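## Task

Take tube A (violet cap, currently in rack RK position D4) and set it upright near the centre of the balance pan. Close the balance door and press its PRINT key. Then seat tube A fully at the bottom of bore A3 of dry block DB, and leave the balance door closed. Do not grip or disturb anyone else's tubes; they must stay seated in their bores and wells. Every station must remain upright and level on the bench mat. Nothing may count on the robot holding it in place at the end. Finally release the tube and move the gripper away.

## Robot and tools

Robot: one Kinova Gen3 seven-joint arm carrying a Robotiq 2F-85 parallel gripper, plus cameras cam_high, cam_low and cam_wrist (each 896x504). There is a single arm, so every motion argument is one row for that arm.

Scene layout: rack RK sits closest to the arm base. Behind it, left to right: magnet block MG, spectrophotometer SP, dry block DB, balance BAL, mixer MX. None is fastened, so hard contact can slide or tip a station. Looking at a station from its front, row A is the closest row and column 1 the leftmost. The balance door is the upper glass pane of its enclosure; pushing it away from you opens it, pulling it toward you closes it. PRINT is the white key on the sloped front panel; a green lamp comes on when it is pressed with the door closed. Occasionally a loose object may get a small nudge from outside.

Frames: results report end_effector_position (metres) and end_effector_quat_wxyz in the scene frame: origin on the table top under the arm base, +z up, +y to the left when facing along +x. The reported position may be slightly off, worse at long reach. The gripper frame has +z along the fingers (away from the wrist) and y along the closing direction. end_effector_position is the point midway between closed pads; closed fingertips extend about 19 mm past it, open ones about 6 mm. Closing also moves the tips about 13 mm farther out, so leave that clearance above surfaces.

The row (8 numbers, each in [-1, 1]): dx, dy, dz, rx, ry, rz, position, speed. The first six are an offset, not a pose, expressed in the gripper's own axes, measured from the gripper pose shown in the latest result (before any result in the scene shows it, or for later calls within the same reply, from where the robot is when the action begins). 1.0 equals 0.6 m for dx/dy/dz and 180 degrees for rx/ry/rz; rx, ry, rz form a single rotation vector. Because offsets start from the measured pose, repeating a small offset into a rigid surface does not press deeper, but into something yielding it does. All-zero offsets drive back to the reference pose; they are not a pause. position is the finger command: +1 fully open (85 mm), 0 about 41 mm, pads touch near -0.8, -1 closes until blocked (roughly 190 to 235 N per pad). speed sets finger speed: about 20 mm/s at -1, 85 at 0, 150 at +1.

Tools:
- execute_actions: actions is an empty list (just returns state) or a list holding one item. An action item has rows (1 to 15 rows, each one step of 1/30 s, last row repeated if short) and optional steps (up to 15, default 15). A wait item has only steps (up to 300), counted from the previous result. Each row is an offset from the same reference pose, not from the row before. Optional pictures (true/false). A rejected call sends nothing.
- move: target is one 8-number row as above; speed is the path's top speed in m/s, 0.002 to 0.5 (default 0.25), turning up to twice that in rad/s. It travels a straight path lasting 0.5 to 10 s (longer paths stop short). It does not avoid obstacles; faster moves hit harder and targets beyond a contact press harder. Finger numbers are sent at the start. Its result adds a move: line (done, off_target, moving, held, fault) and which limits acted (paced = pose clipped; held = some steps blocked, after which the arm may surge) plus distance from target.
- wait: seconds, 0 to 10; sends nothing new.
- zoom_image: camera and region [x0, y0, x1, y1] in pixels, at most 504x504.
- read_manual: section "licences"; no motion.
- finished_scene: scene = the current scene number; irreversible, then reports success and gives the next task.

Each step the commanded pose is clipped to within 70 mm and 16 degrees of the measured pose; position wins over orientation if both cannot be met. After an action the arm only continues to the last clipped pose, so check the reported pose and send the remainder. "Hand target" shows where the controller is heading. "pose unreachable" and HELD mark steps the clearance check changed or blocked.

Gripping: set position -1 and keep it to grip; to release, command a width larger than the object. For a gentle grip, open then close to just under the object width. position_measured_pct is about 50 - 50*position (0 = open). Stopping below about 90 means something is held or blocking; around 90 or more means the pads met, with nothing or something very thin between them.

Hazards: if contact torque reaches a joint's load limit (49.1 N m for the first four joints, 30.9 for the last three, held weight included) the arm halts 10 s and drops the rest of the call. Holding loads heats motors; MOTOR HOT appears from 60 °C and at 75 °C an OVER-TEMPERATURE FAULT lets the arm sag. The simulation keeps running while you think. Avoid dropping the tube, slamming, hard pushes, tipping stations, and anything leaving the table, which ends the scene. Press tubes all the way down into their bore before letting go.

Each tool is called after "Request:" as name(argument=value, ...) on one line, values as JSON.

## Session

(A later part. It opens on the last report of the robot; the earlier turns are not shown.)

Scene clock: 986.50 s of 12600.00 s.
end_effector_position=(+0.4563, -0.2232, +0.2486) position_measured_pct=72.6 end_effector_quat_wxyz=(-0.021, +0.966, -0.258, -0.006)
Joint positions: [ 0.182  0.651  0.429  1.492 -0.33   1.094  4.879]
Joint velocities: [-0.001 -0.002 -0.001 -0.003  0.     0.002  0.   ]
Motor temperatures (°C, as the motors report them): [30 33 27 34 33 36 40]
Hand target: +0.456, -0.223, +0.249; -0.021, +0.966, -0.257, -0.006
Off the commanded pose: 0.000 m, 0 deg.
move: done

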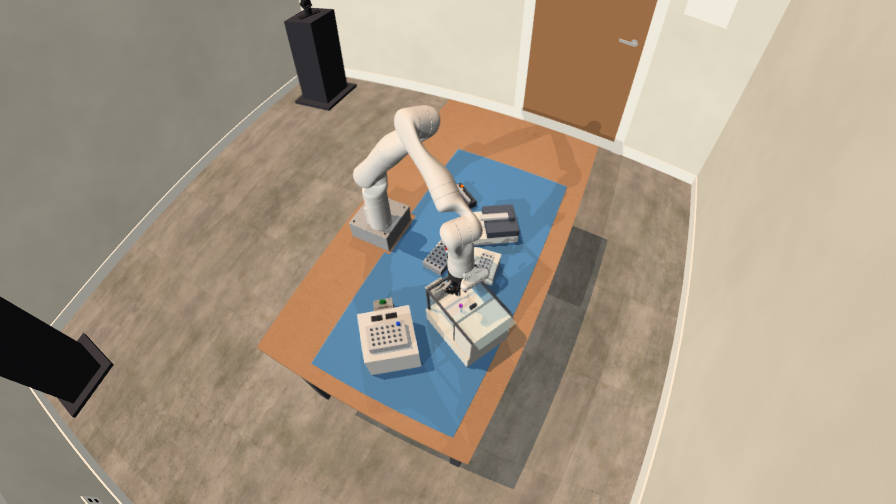

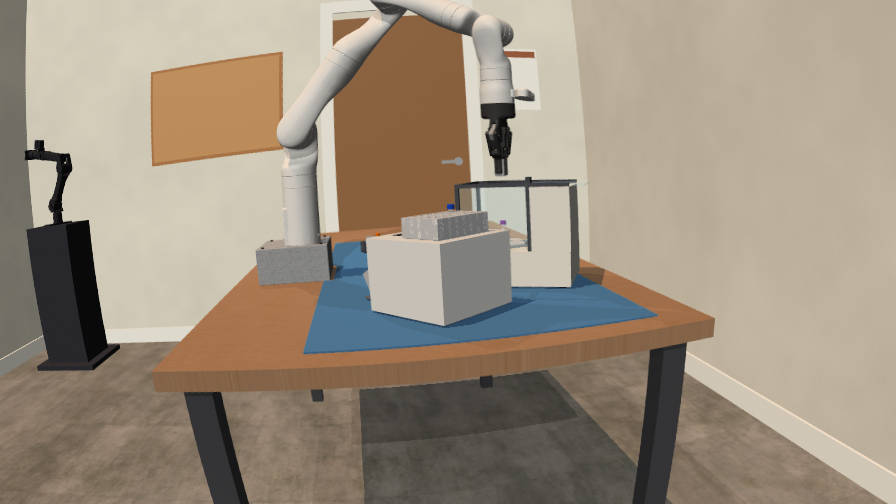

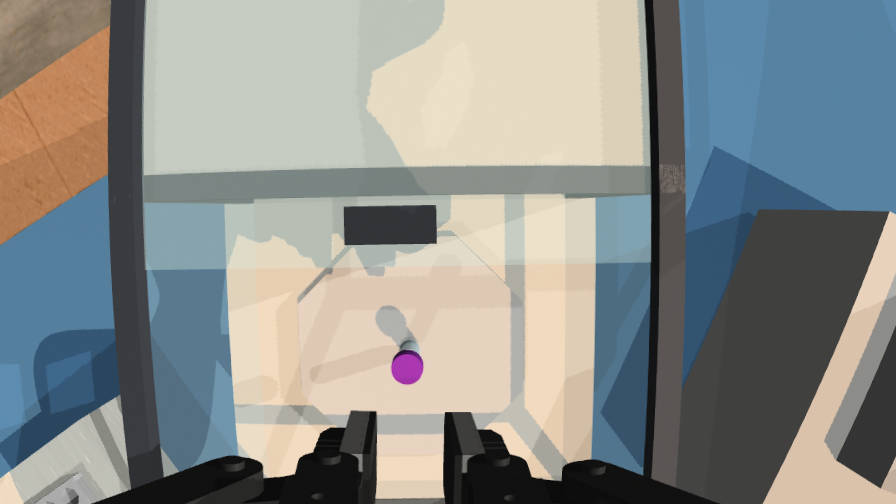

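Request:
move(target=[0.13,-0.008,-0.022,0,0,0,-1,0], speed=0.08)

Request:
move(target=[0,0,0.036,0,0,0,-1,0], speed=0.02)

Scene clock: 996.60 s of 12600.00 s.
end_effector_position=(+0.5266, -0.2580, +0.2608) position_measured_pct=91.7 end_effector_quat_wxyz=(-0.021, +0.966, -0.257, -0.006)
Joint positions: [ 0.245  0.812  0.421  1.131 -0.353  1.289  4.839]
Joint velocities: [ 0.003  0.008  0.    -0.008 -0.001  0.003 -0.   ]
Motor temperatures (°C, as the motors report them): [30 33 27 34 33 36 40]
Hand target: +0.527, -0.258, +0.260; -0.021, +0.966, -0.257, -0.006
Off the commanded pose: 0.001 m, 0 deg.
move: done

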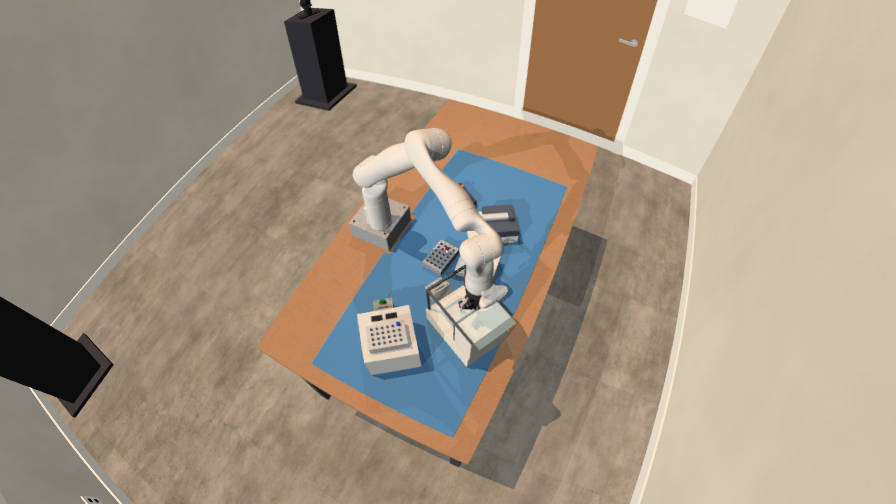

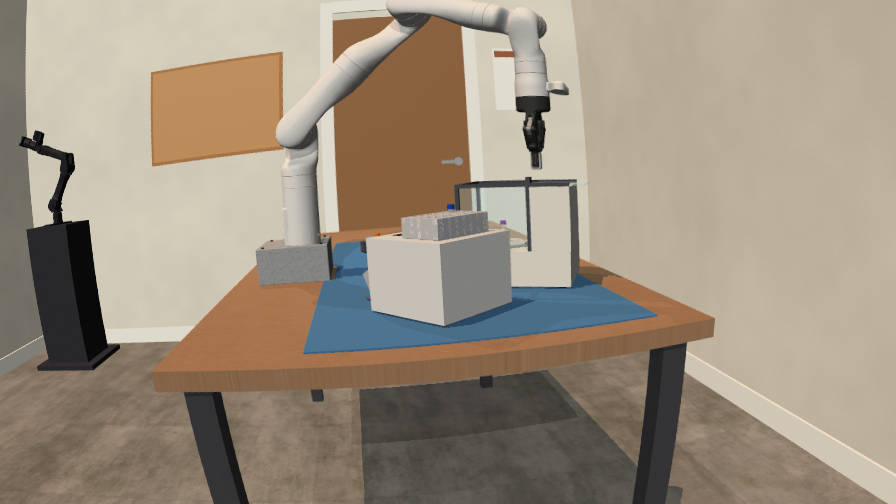

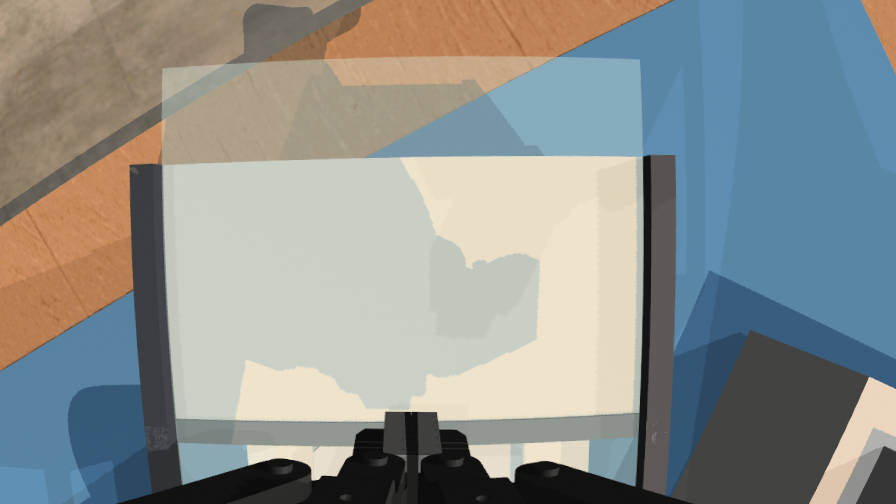

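Scene clock: 997.93 s of 12600.00 s.
end_effector_position=(+0.5267, -0.2571, +0.2393) position_measured_pct=91.7 end_effector_quat_wxyz=(-0.021, +0.966, -0.257, -0.006)
Joint positions: [ 0.243  0.831  0.415  1.167 -0.36   1.236  4.848]
Joint velocities: [-0.     0.001 -0.     0.003 -0.002 -0.004  0.   ]
Motor temperatures (°C, as the motors report them): [30 33 27 34 33 36 40]
Hand target: +0.527, -0.257, +0.239; -0.021, +0.966, -0.257, -0.006
Off the commanded pose: 0.000 m, 0 deg.
move: done

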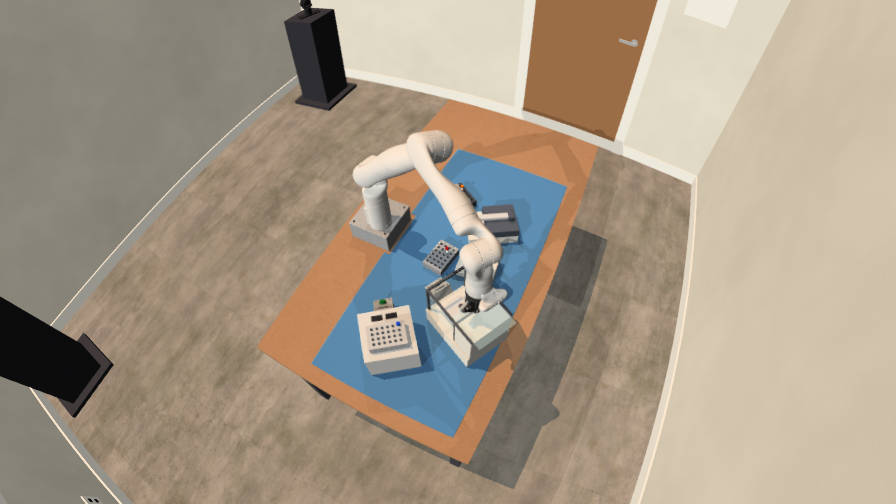

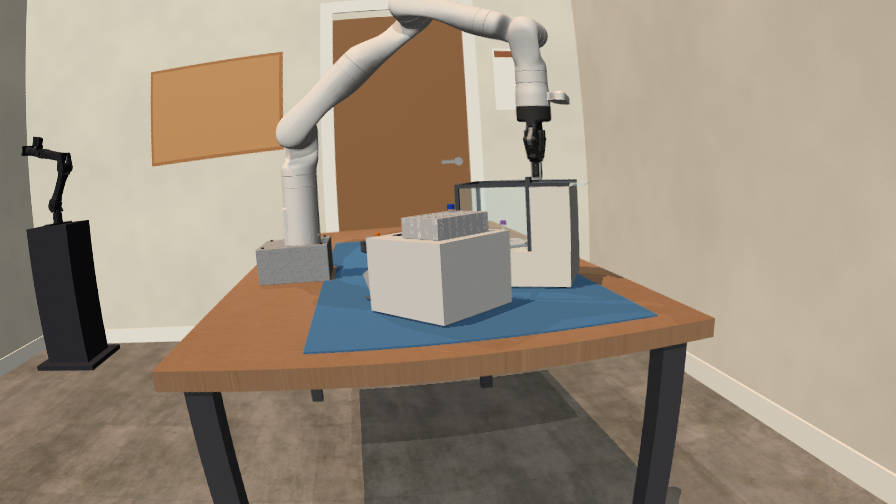

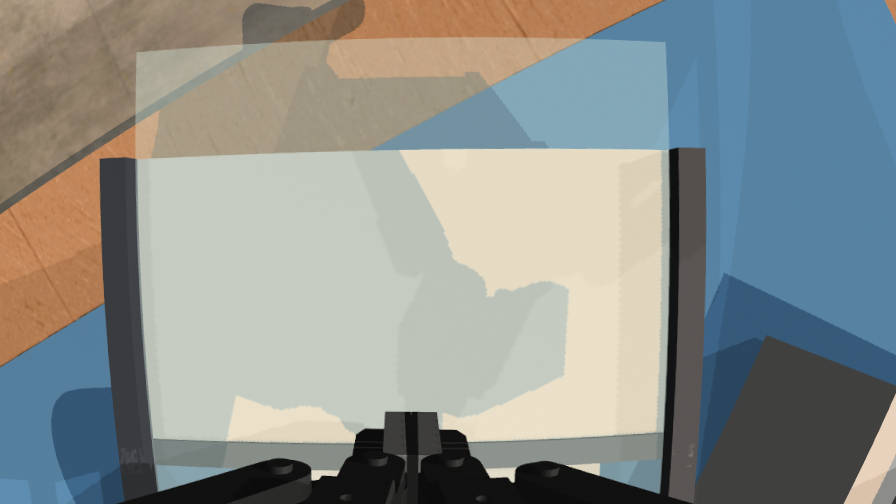

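Request:
move(target=[-0.1,0,0,0,0,0,-1,0], speed=0.02)

Scene clock: 1008.83 s of 12600.00 s.
end_effector_position=(+0.4751, -0.2283, +0.2407) position_measured_pct=91.7 end_effector_quat_wxyz=(-0.021, +0.966, -0.258, -0.005)
Joint positions: [ 0.19   0.698  0.423  1.431 -0.341  1.106  4.87 ]
Joint velocities: [-0.001 -0.003  0.     0.007  0.    -0.002  0.   ]
Motor temperatures (°C, as the motors report them): [30 34 27 34 33 36 40]
Hand target: +0.474, -0.227, +0.240; -0.021, +0.966, -0.257, -0.006
Off the commanded pose: 0.001 m, 0 deg.
move: done

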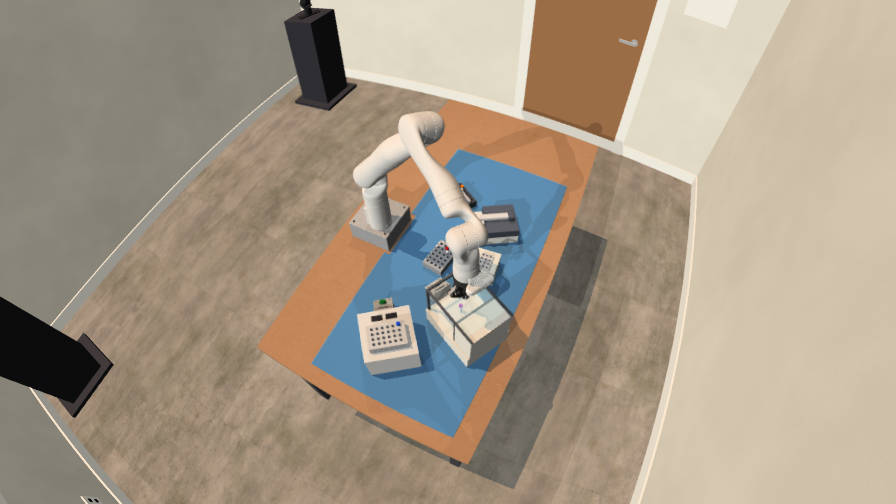

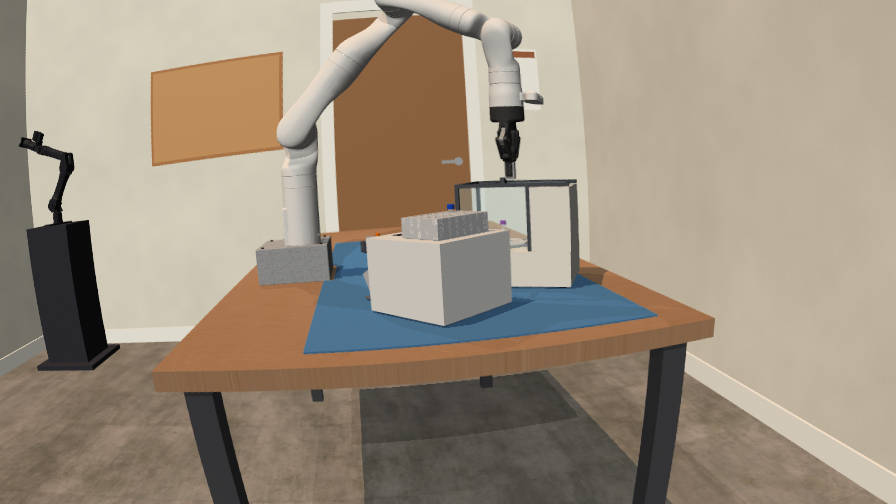

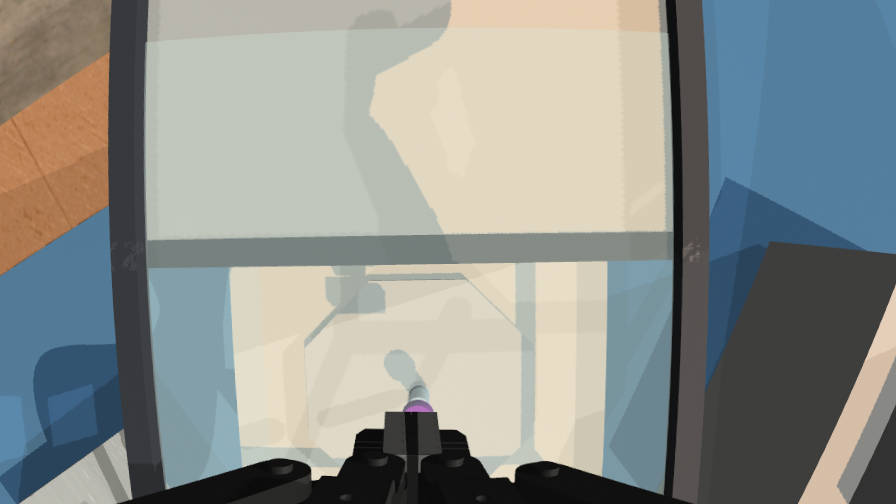

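Request:
move(target=[-0.1,0,0.004,0,0,0,-1,0], speed=0.02)

Scene clock: 1015.67 s of 12600.00 s.
end_effector_position=(+0.4236, -0.1993, +0.2397) position_measured_pct=91.7 end_effector_quat_wxyz=(-0.020, +0.966, -0.258, -0.004)
Joint positions: [ 0.14   0.578  0.431  1.66  -0.322  0.991  4.877]
Joint velocities: [-0.001 -0.003  0.     0.004  0.    -0.003  0.   ]
Motor temperatures (°C, as the motors report them): [30 34 27 34 33 36 40]
Hand target: +0.423, -0.199, +0.239; -0.021, +0.966, -0.258, -0.005
Off the commanded pose: 0.001 m, 0 deg.
move: done

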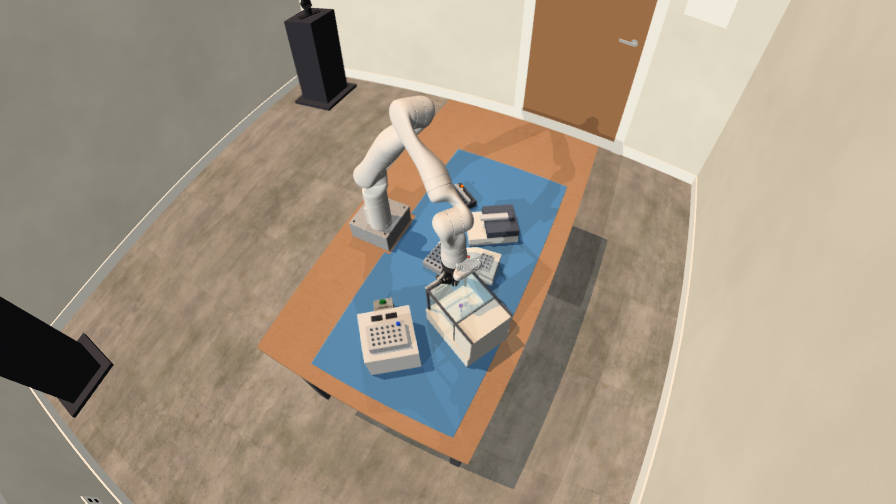

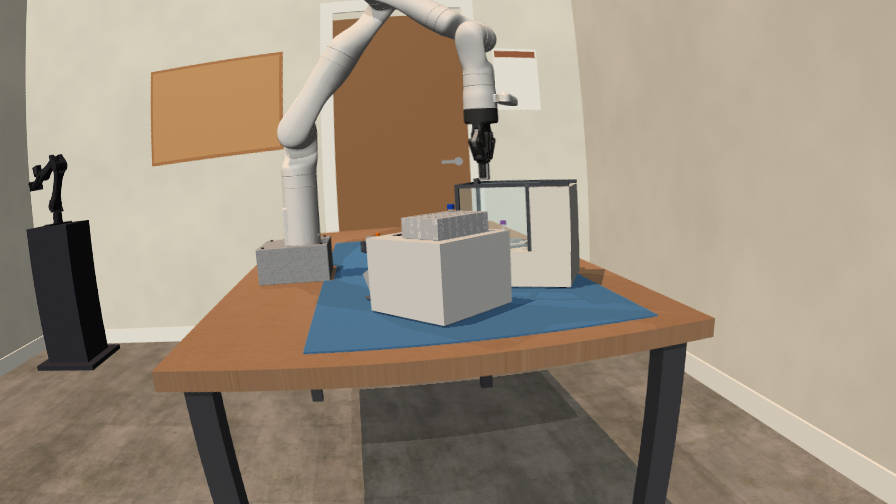

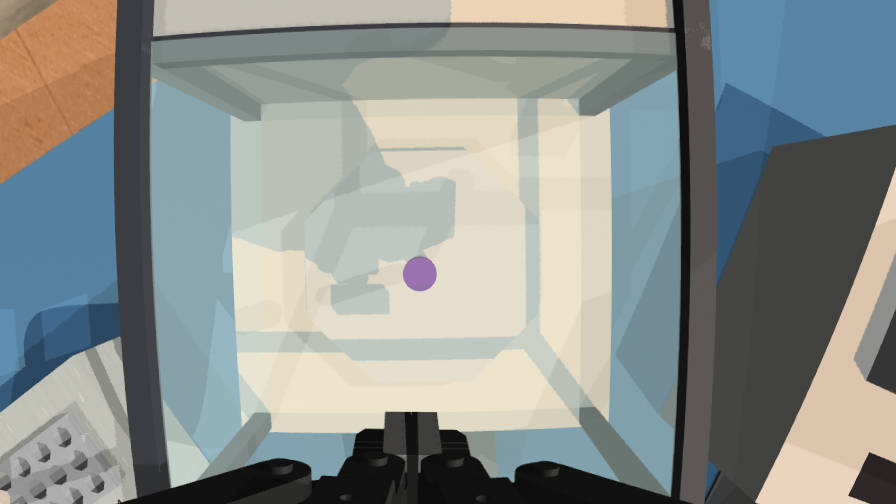

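Request:
move(target=[-0.035,0,0.002,0,0,0,-1,0], speed=0.01)

Scene clock: 1020.73 s of 12600.00 s.
end_effector_position=(+0.4121, -0.1931, +0.2413) position_measured_pct=91.7 end_effector_quat_wxyz=(-0.017, +0.966, -0.258, +0.006)
Joint positions: [ 0.123  0.538  0.434  1.726 -0.315  0.943  4.875]
Joint velocities: [-0.    -0.002 -0.     0.002  0.    -0.005  0.001]
Motor temperatures (°C, as the motors report them): [30 34 27 34 33 36 40]
Hand target: +0.405, -0.189, +0.239; -0.020, +0.966, -0.258, -0.004
Off the commanded pose: 0.008 m, 1 deg.
move: off_target

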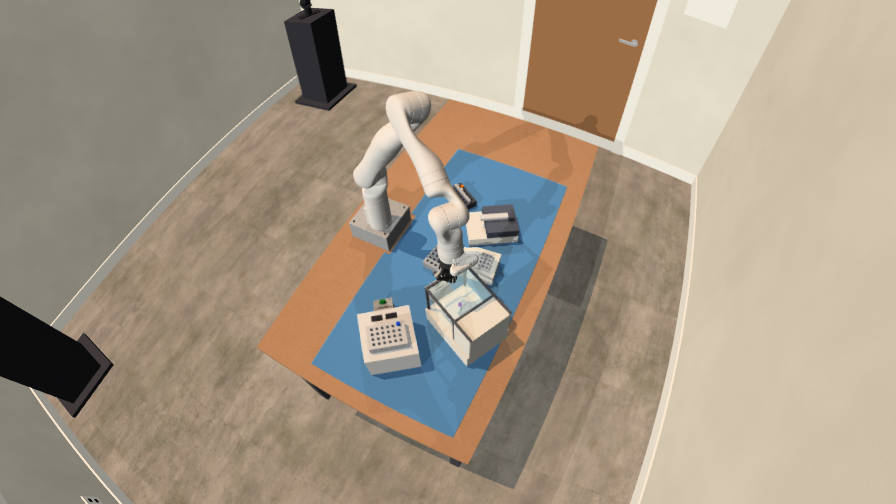

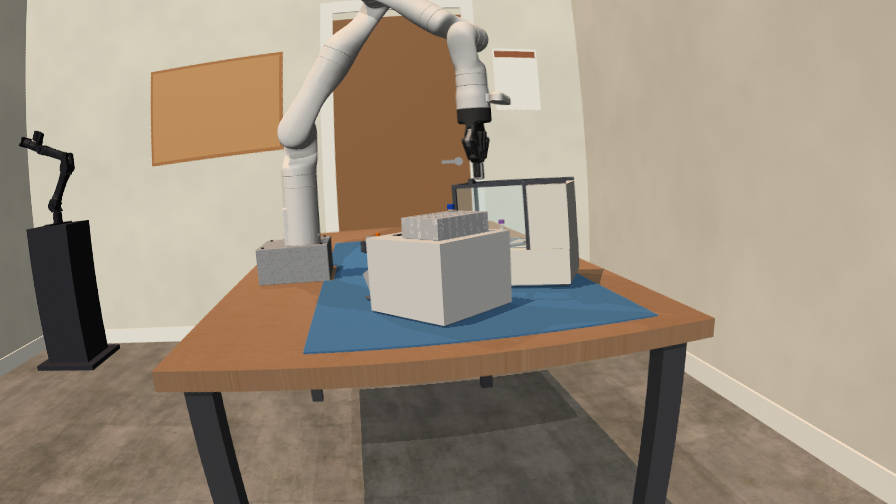

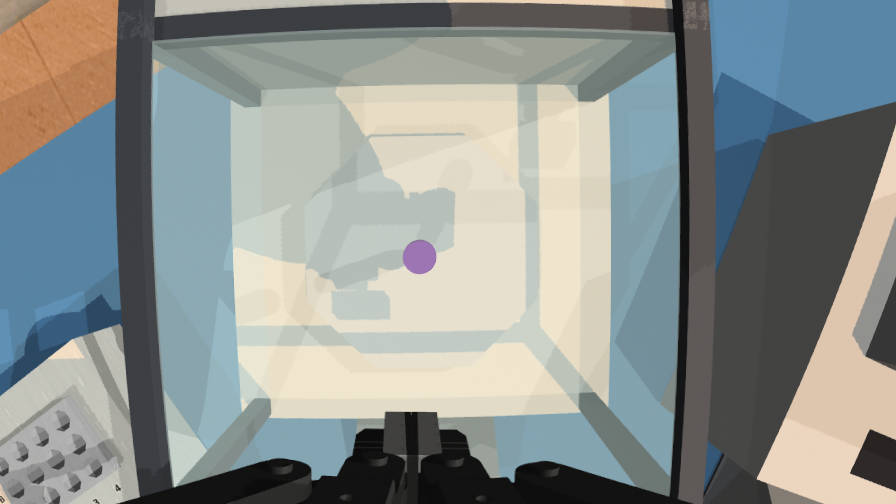

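Request:
move(target=[0.015,0,-0.04,0,0,0,-1,0], speed=0.02)

Scene clock: 1024.60 s of 12600.00 s.
end_effector_position=(+0.4194, -0.1982, +0.2652) position_measured_pct=91.7 end_effector_quat_wxyz=(-0.017, +0.966, -0.258, +0.006)
Joint positions: [ 0.123  0.523  0.447  1.661 -0.299  1.021  4.859]
Joint velocities: [-0.    -0.001 -0.001 -0.003  0.001  0.004 -0.   ]
Motor temperatures (°C, as the motors report them): [30 34 27 34 33 36 40]
Hand target: +0.419, -0.198, +0.265; -0.017, +0.966, -0.258, +0.006
Off the commanded pose: 0.000 m, 0 deg.
move: done

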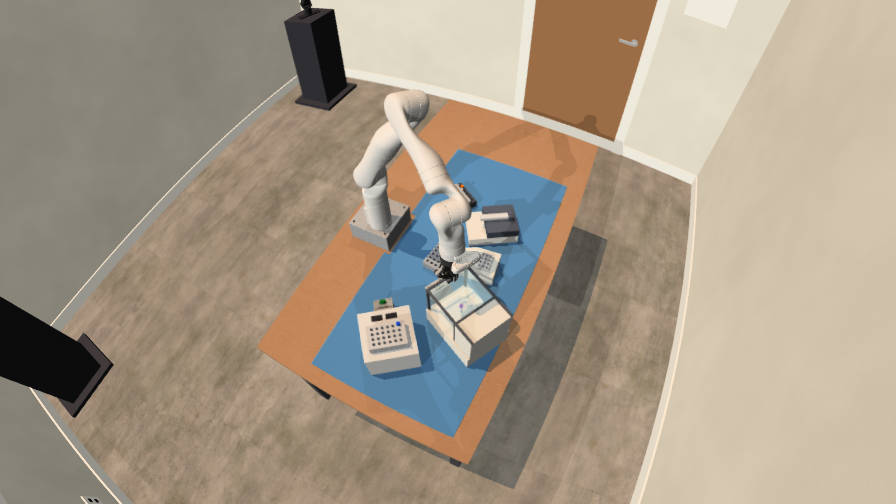

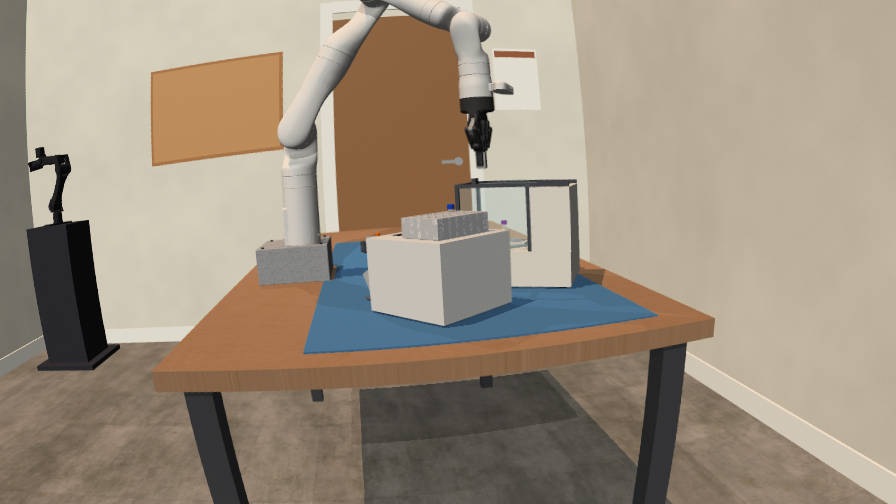

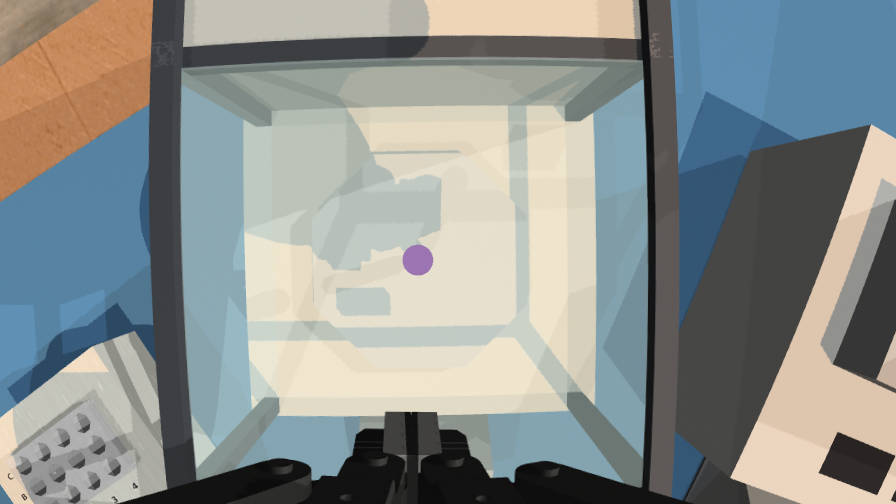

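Request:
move(target=[-0.25,0.02,0.06,0,0,0,-1,0], speed=0.12)

Scene clock: 1030.80 s of 12600.00 s.
end_effector_position=(+0.2837, -0.1334, +0.2278) position_measured_pct=91.7 end_effector_quat_wxyz=(-0.017, +0.966, -0.258, +0.006)
Joint positions: [ 0.029  0.288  0.46   2.19  -0.251  0.706  4.848]
Joint velocities: [-0.003 -0.006 -0.     0.004  0.    -0.002 -0.002]
Motor temperatures (°C, as the motors report them): [30 34 27 34 33 36 40]
Hand target: +0.284, -0.133, +0.228; -0.017, +0.966, -0.258, +0.006
Off the commanded pose: 0.001 m, 0 deg.
move: done

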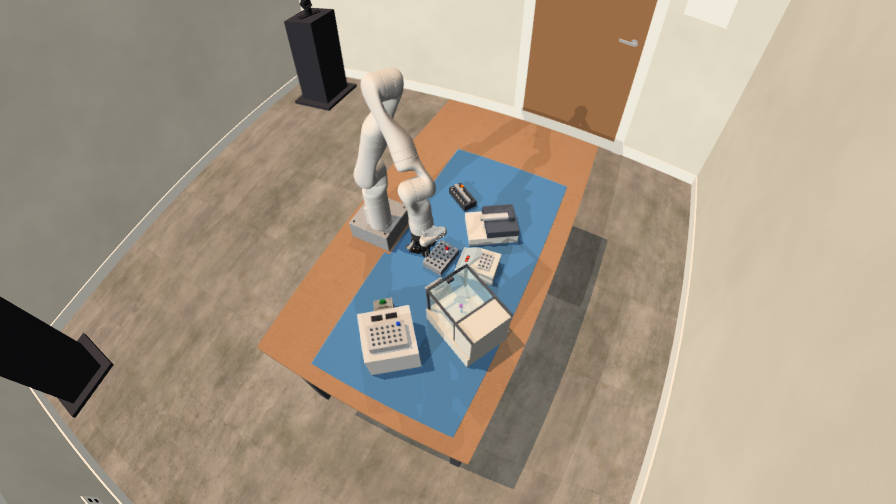

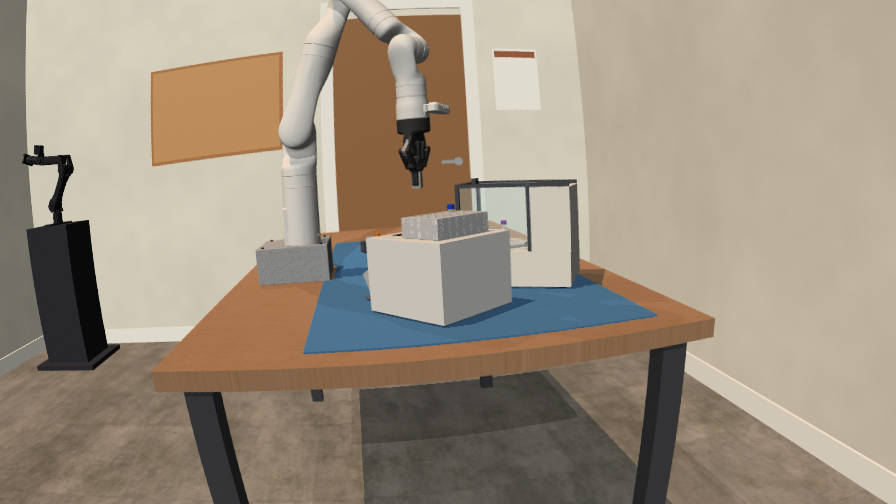

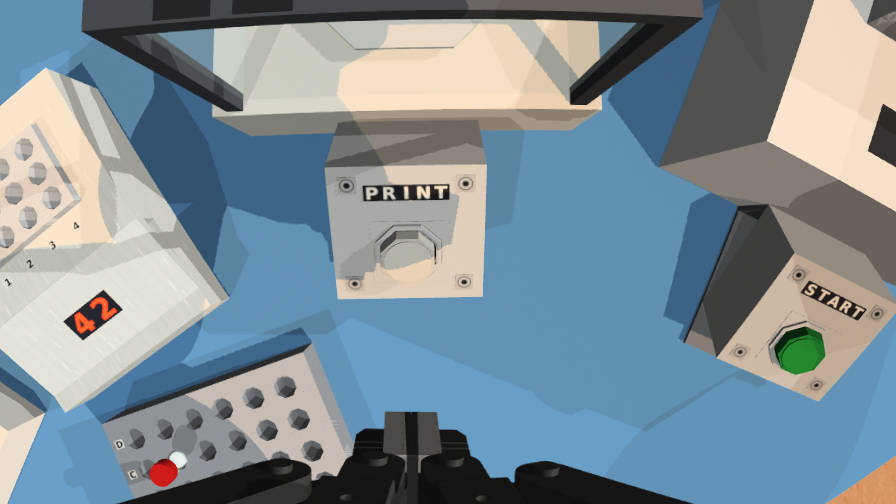

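Request:
move(target=[0.05,0,0.19,0,0,0,-1,0], speed=0.1)

Scene clock: 1039.97 s of 12600.00 s.
end_effector_position=(+0.3124, -0.1450, +0.1145) position_measured_pct=91.7 end_effector_quat_wxyz=(-0.017, +0.966, -0.258, +0.006)
Joint positions: [ 0.219  0.615  0.248  2.206 -0.503  0.374  5.08 ]
Joint velocities: [ 0.005  0.006 -0.    -0.001 -0.002 -0.002  0.002]
Motor temperatures (°C, as the motors report them): [30 34 27 34 33 36 40]
Hand target: +0.312, -0.145, +0.114; -0.017, +0.966, -0.258, +0.006
Off the commanded pose: 0.001 m, 0 deg.
move: done

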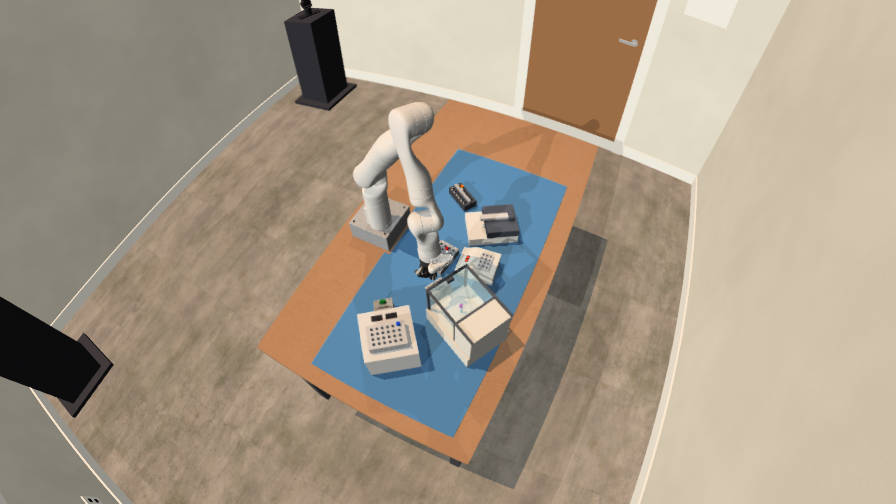

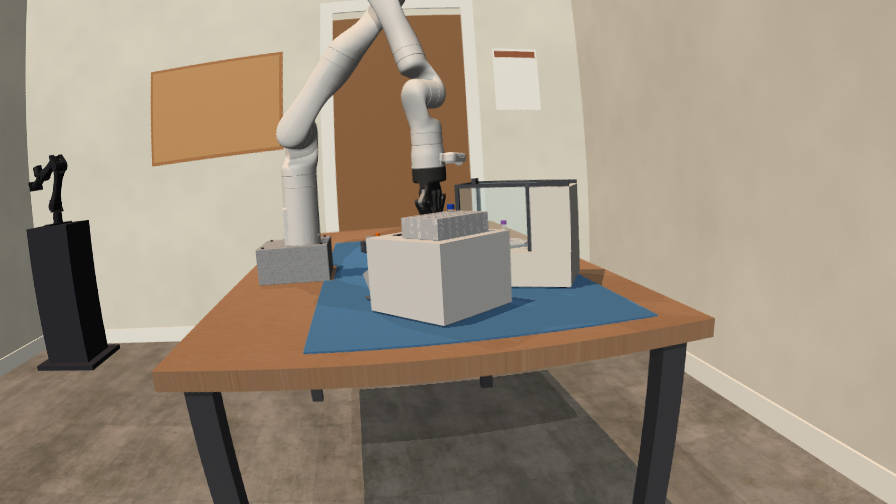

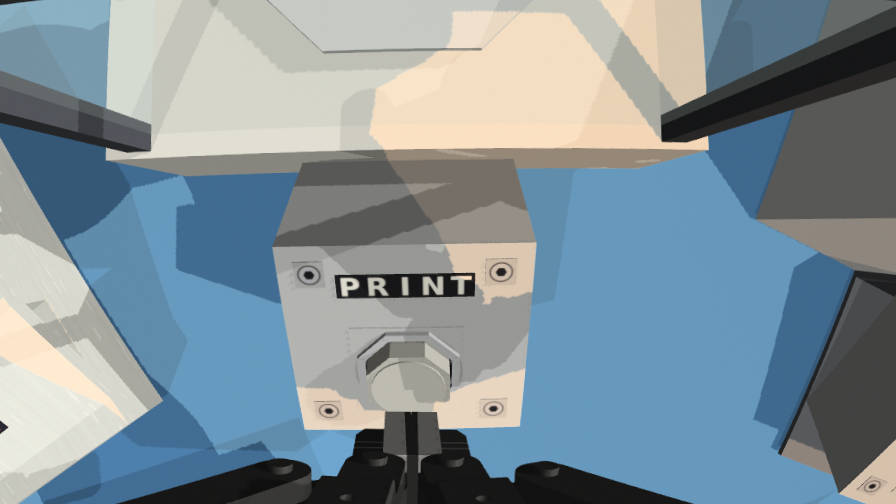

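Request:
move(target=[0.008,0,0.042,0,0,0,-1,0], speed=0.03)

Request:
move(target=[0,0,0.015,0,0,0,-1,0], speed=0.008)

Scene clock: 1053.53 s of 12600.00 s.
end_effector_position=(+0.3174, -0.1468, +0.0906) position_measured_pct=91.7 end_effector_quat_wxyz=(-0.017, +0.966, -0.258, +0.007)
Joint positions: [ 0.262  0.681  0.19   2.198 -0.537  0.306  5.109]
Joint velocities: [ 0.005  0.004 -0.002 -0.002 -0.004 -0.005  0.003]
Motor temperatures (°C, as the motors report them): [30 34 27 34 33 36 40]
Hand target: +0.317, -0.147, +0.089; -0.017, +0.966, -0.258, +0.006
Off the commanded pose: 0.001 m, 0 deg.
move: done

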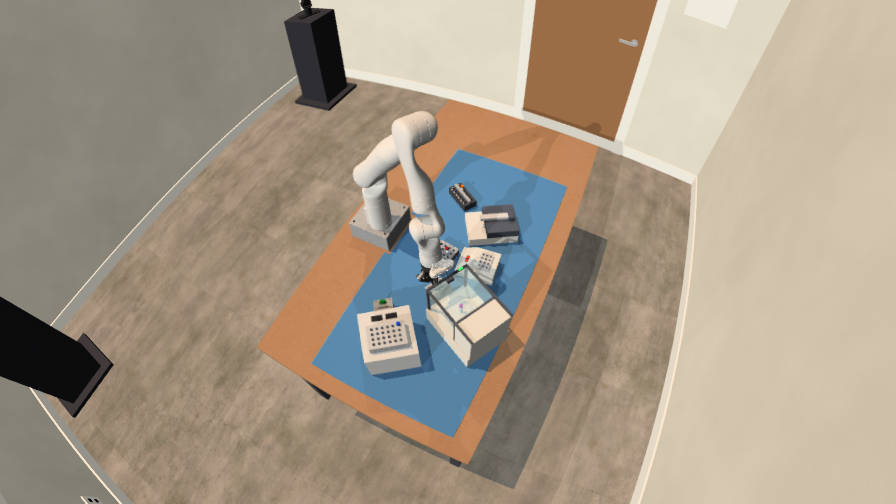

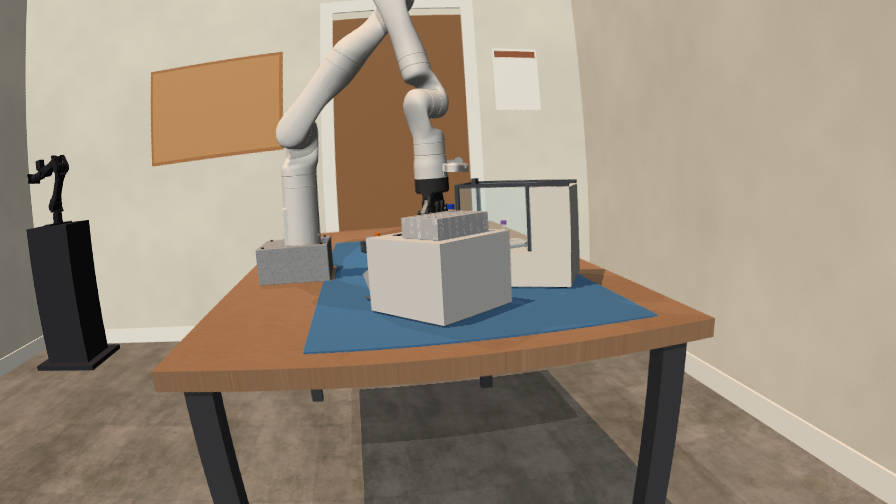

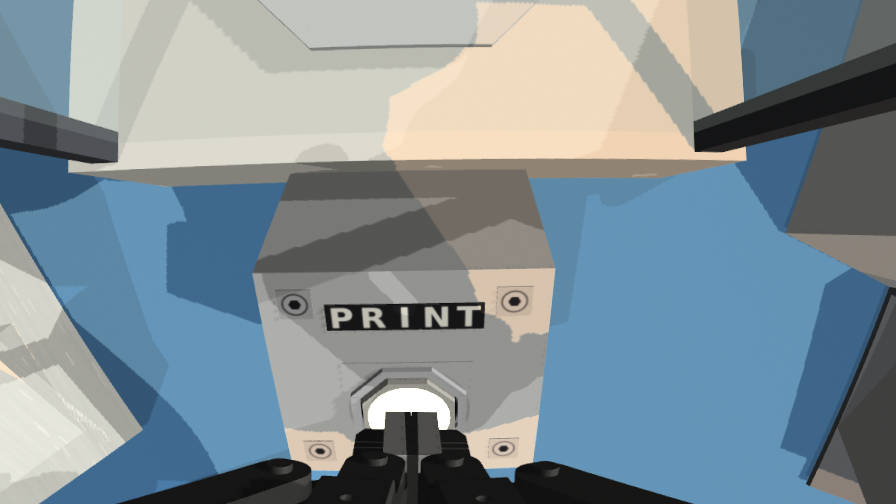

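Scene clock: 1054.87 s of 12600.00 s.
end_effector_position=(+0.3175, -0.1468, +0.0873) position_measured_pct=91.7 end_effector_quat_wxyz=(-0.018, +0.966, -0.259, +0.010)
Joint positions: [ 0.279  0.688  0.17   2.205 -0.547  0.284  5.12 ]
Joint velocities: [ 0.002  0.002 -0.004  0.002 -0.003 -0.004  0.002]
Motor temperatures (°C, as the motors report them): [30 34 27 34 33 36 40]
Hand target: +0.318, -0.147, +0.082; -0.017, +0.966, -0.258, +0.007
Off the commanded pose: 0.006 m, 0 deg.
move: off_target

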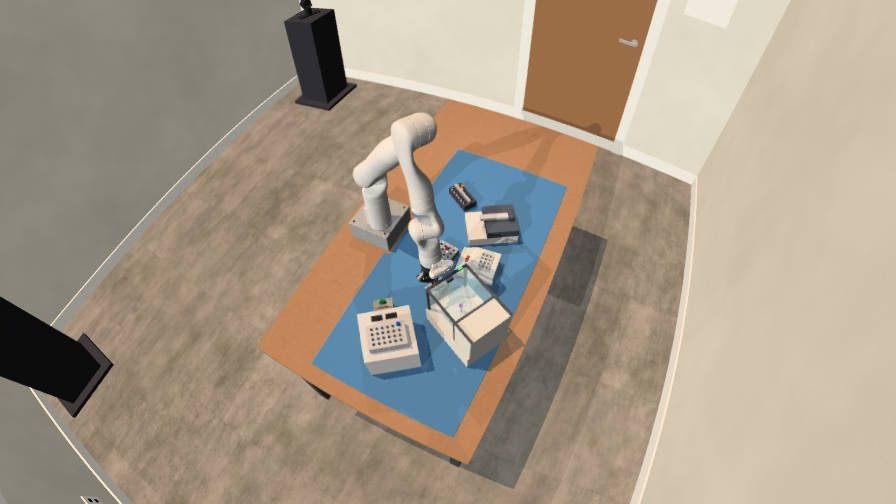

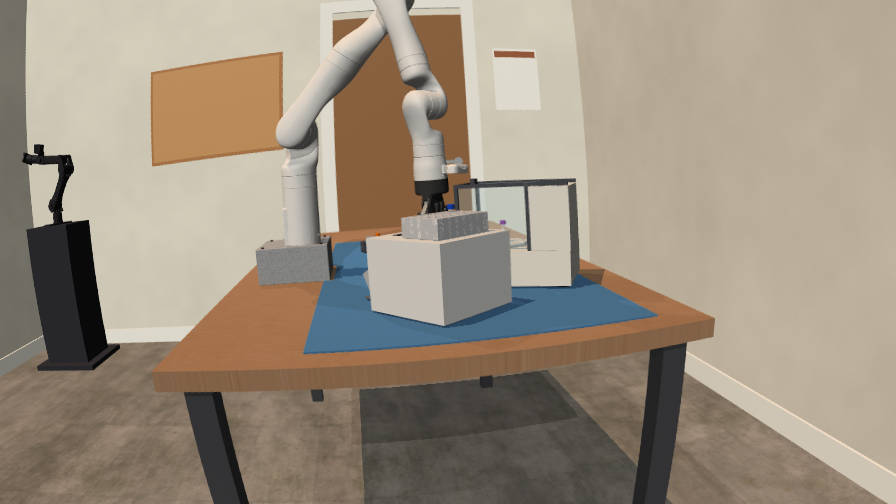

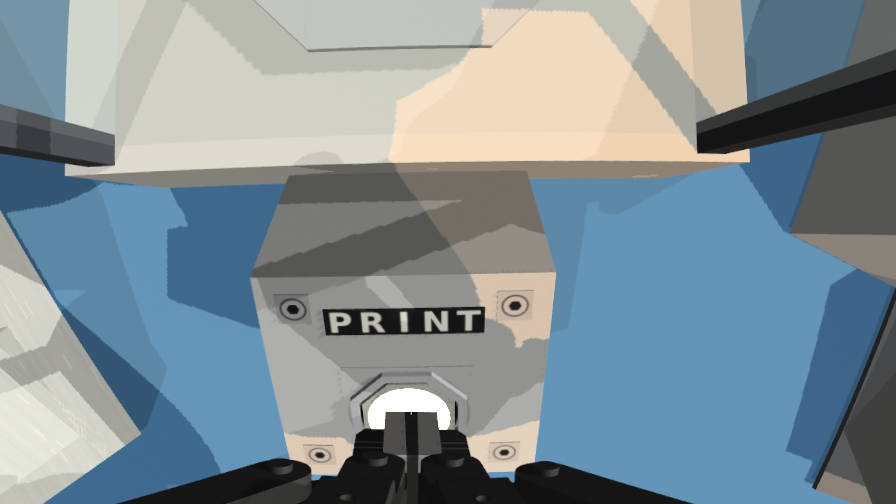

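Pressed already (lamp green), and it's tilting the balance; back off.

Request:
move(target=[0,0,-0.3,0,0,0,-1,0], speed=0.1)

Scene clock: 1059.80 s of 12600.00 s.
end_effector_position=(+0.3119, -0.1519, +0.2666) position_measured_pct=91.7 end_effector_quat_wxyz=(-0.019, +0.966, -0.259, +0.010)
Joint positions: [ 0.037  0.272  0.479  2.038 -0.217  0.864  4.822]
Joint velocities: [-0.003 -0.005 -0.002 -0.001  0.002  0.005 -0.002]
Motor temperatures (°C, as the motors report them): [30 34 27 34 33 36 40]
Hand target: +0.312, -0.152, +0.267; -0.019, +0.966, -0.259, +0.010
Off the commanded pose: 0.001 m, 0 deg.
move: done

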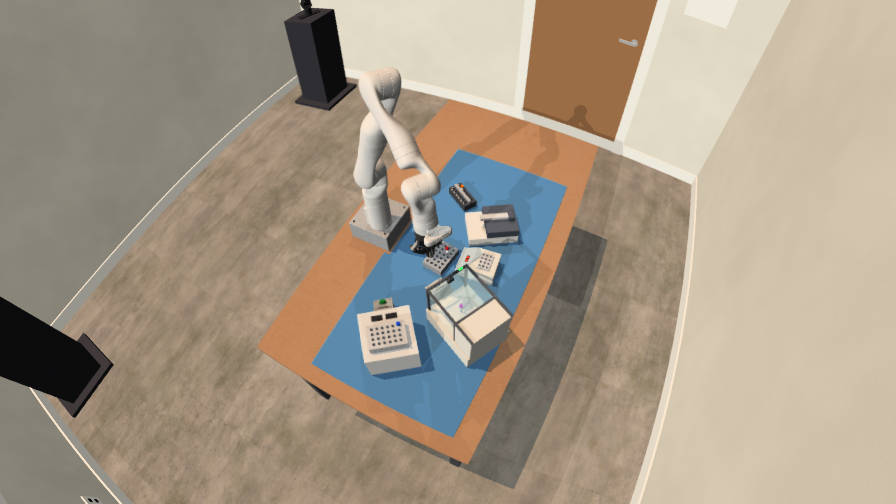

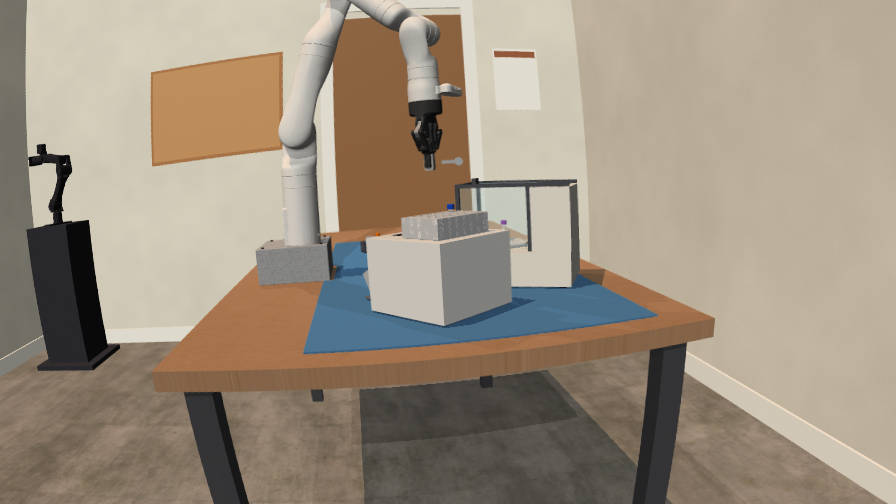

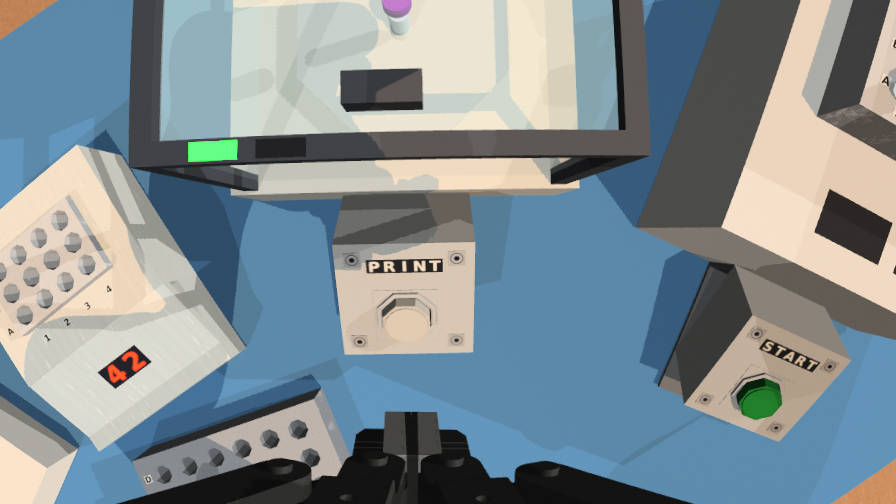

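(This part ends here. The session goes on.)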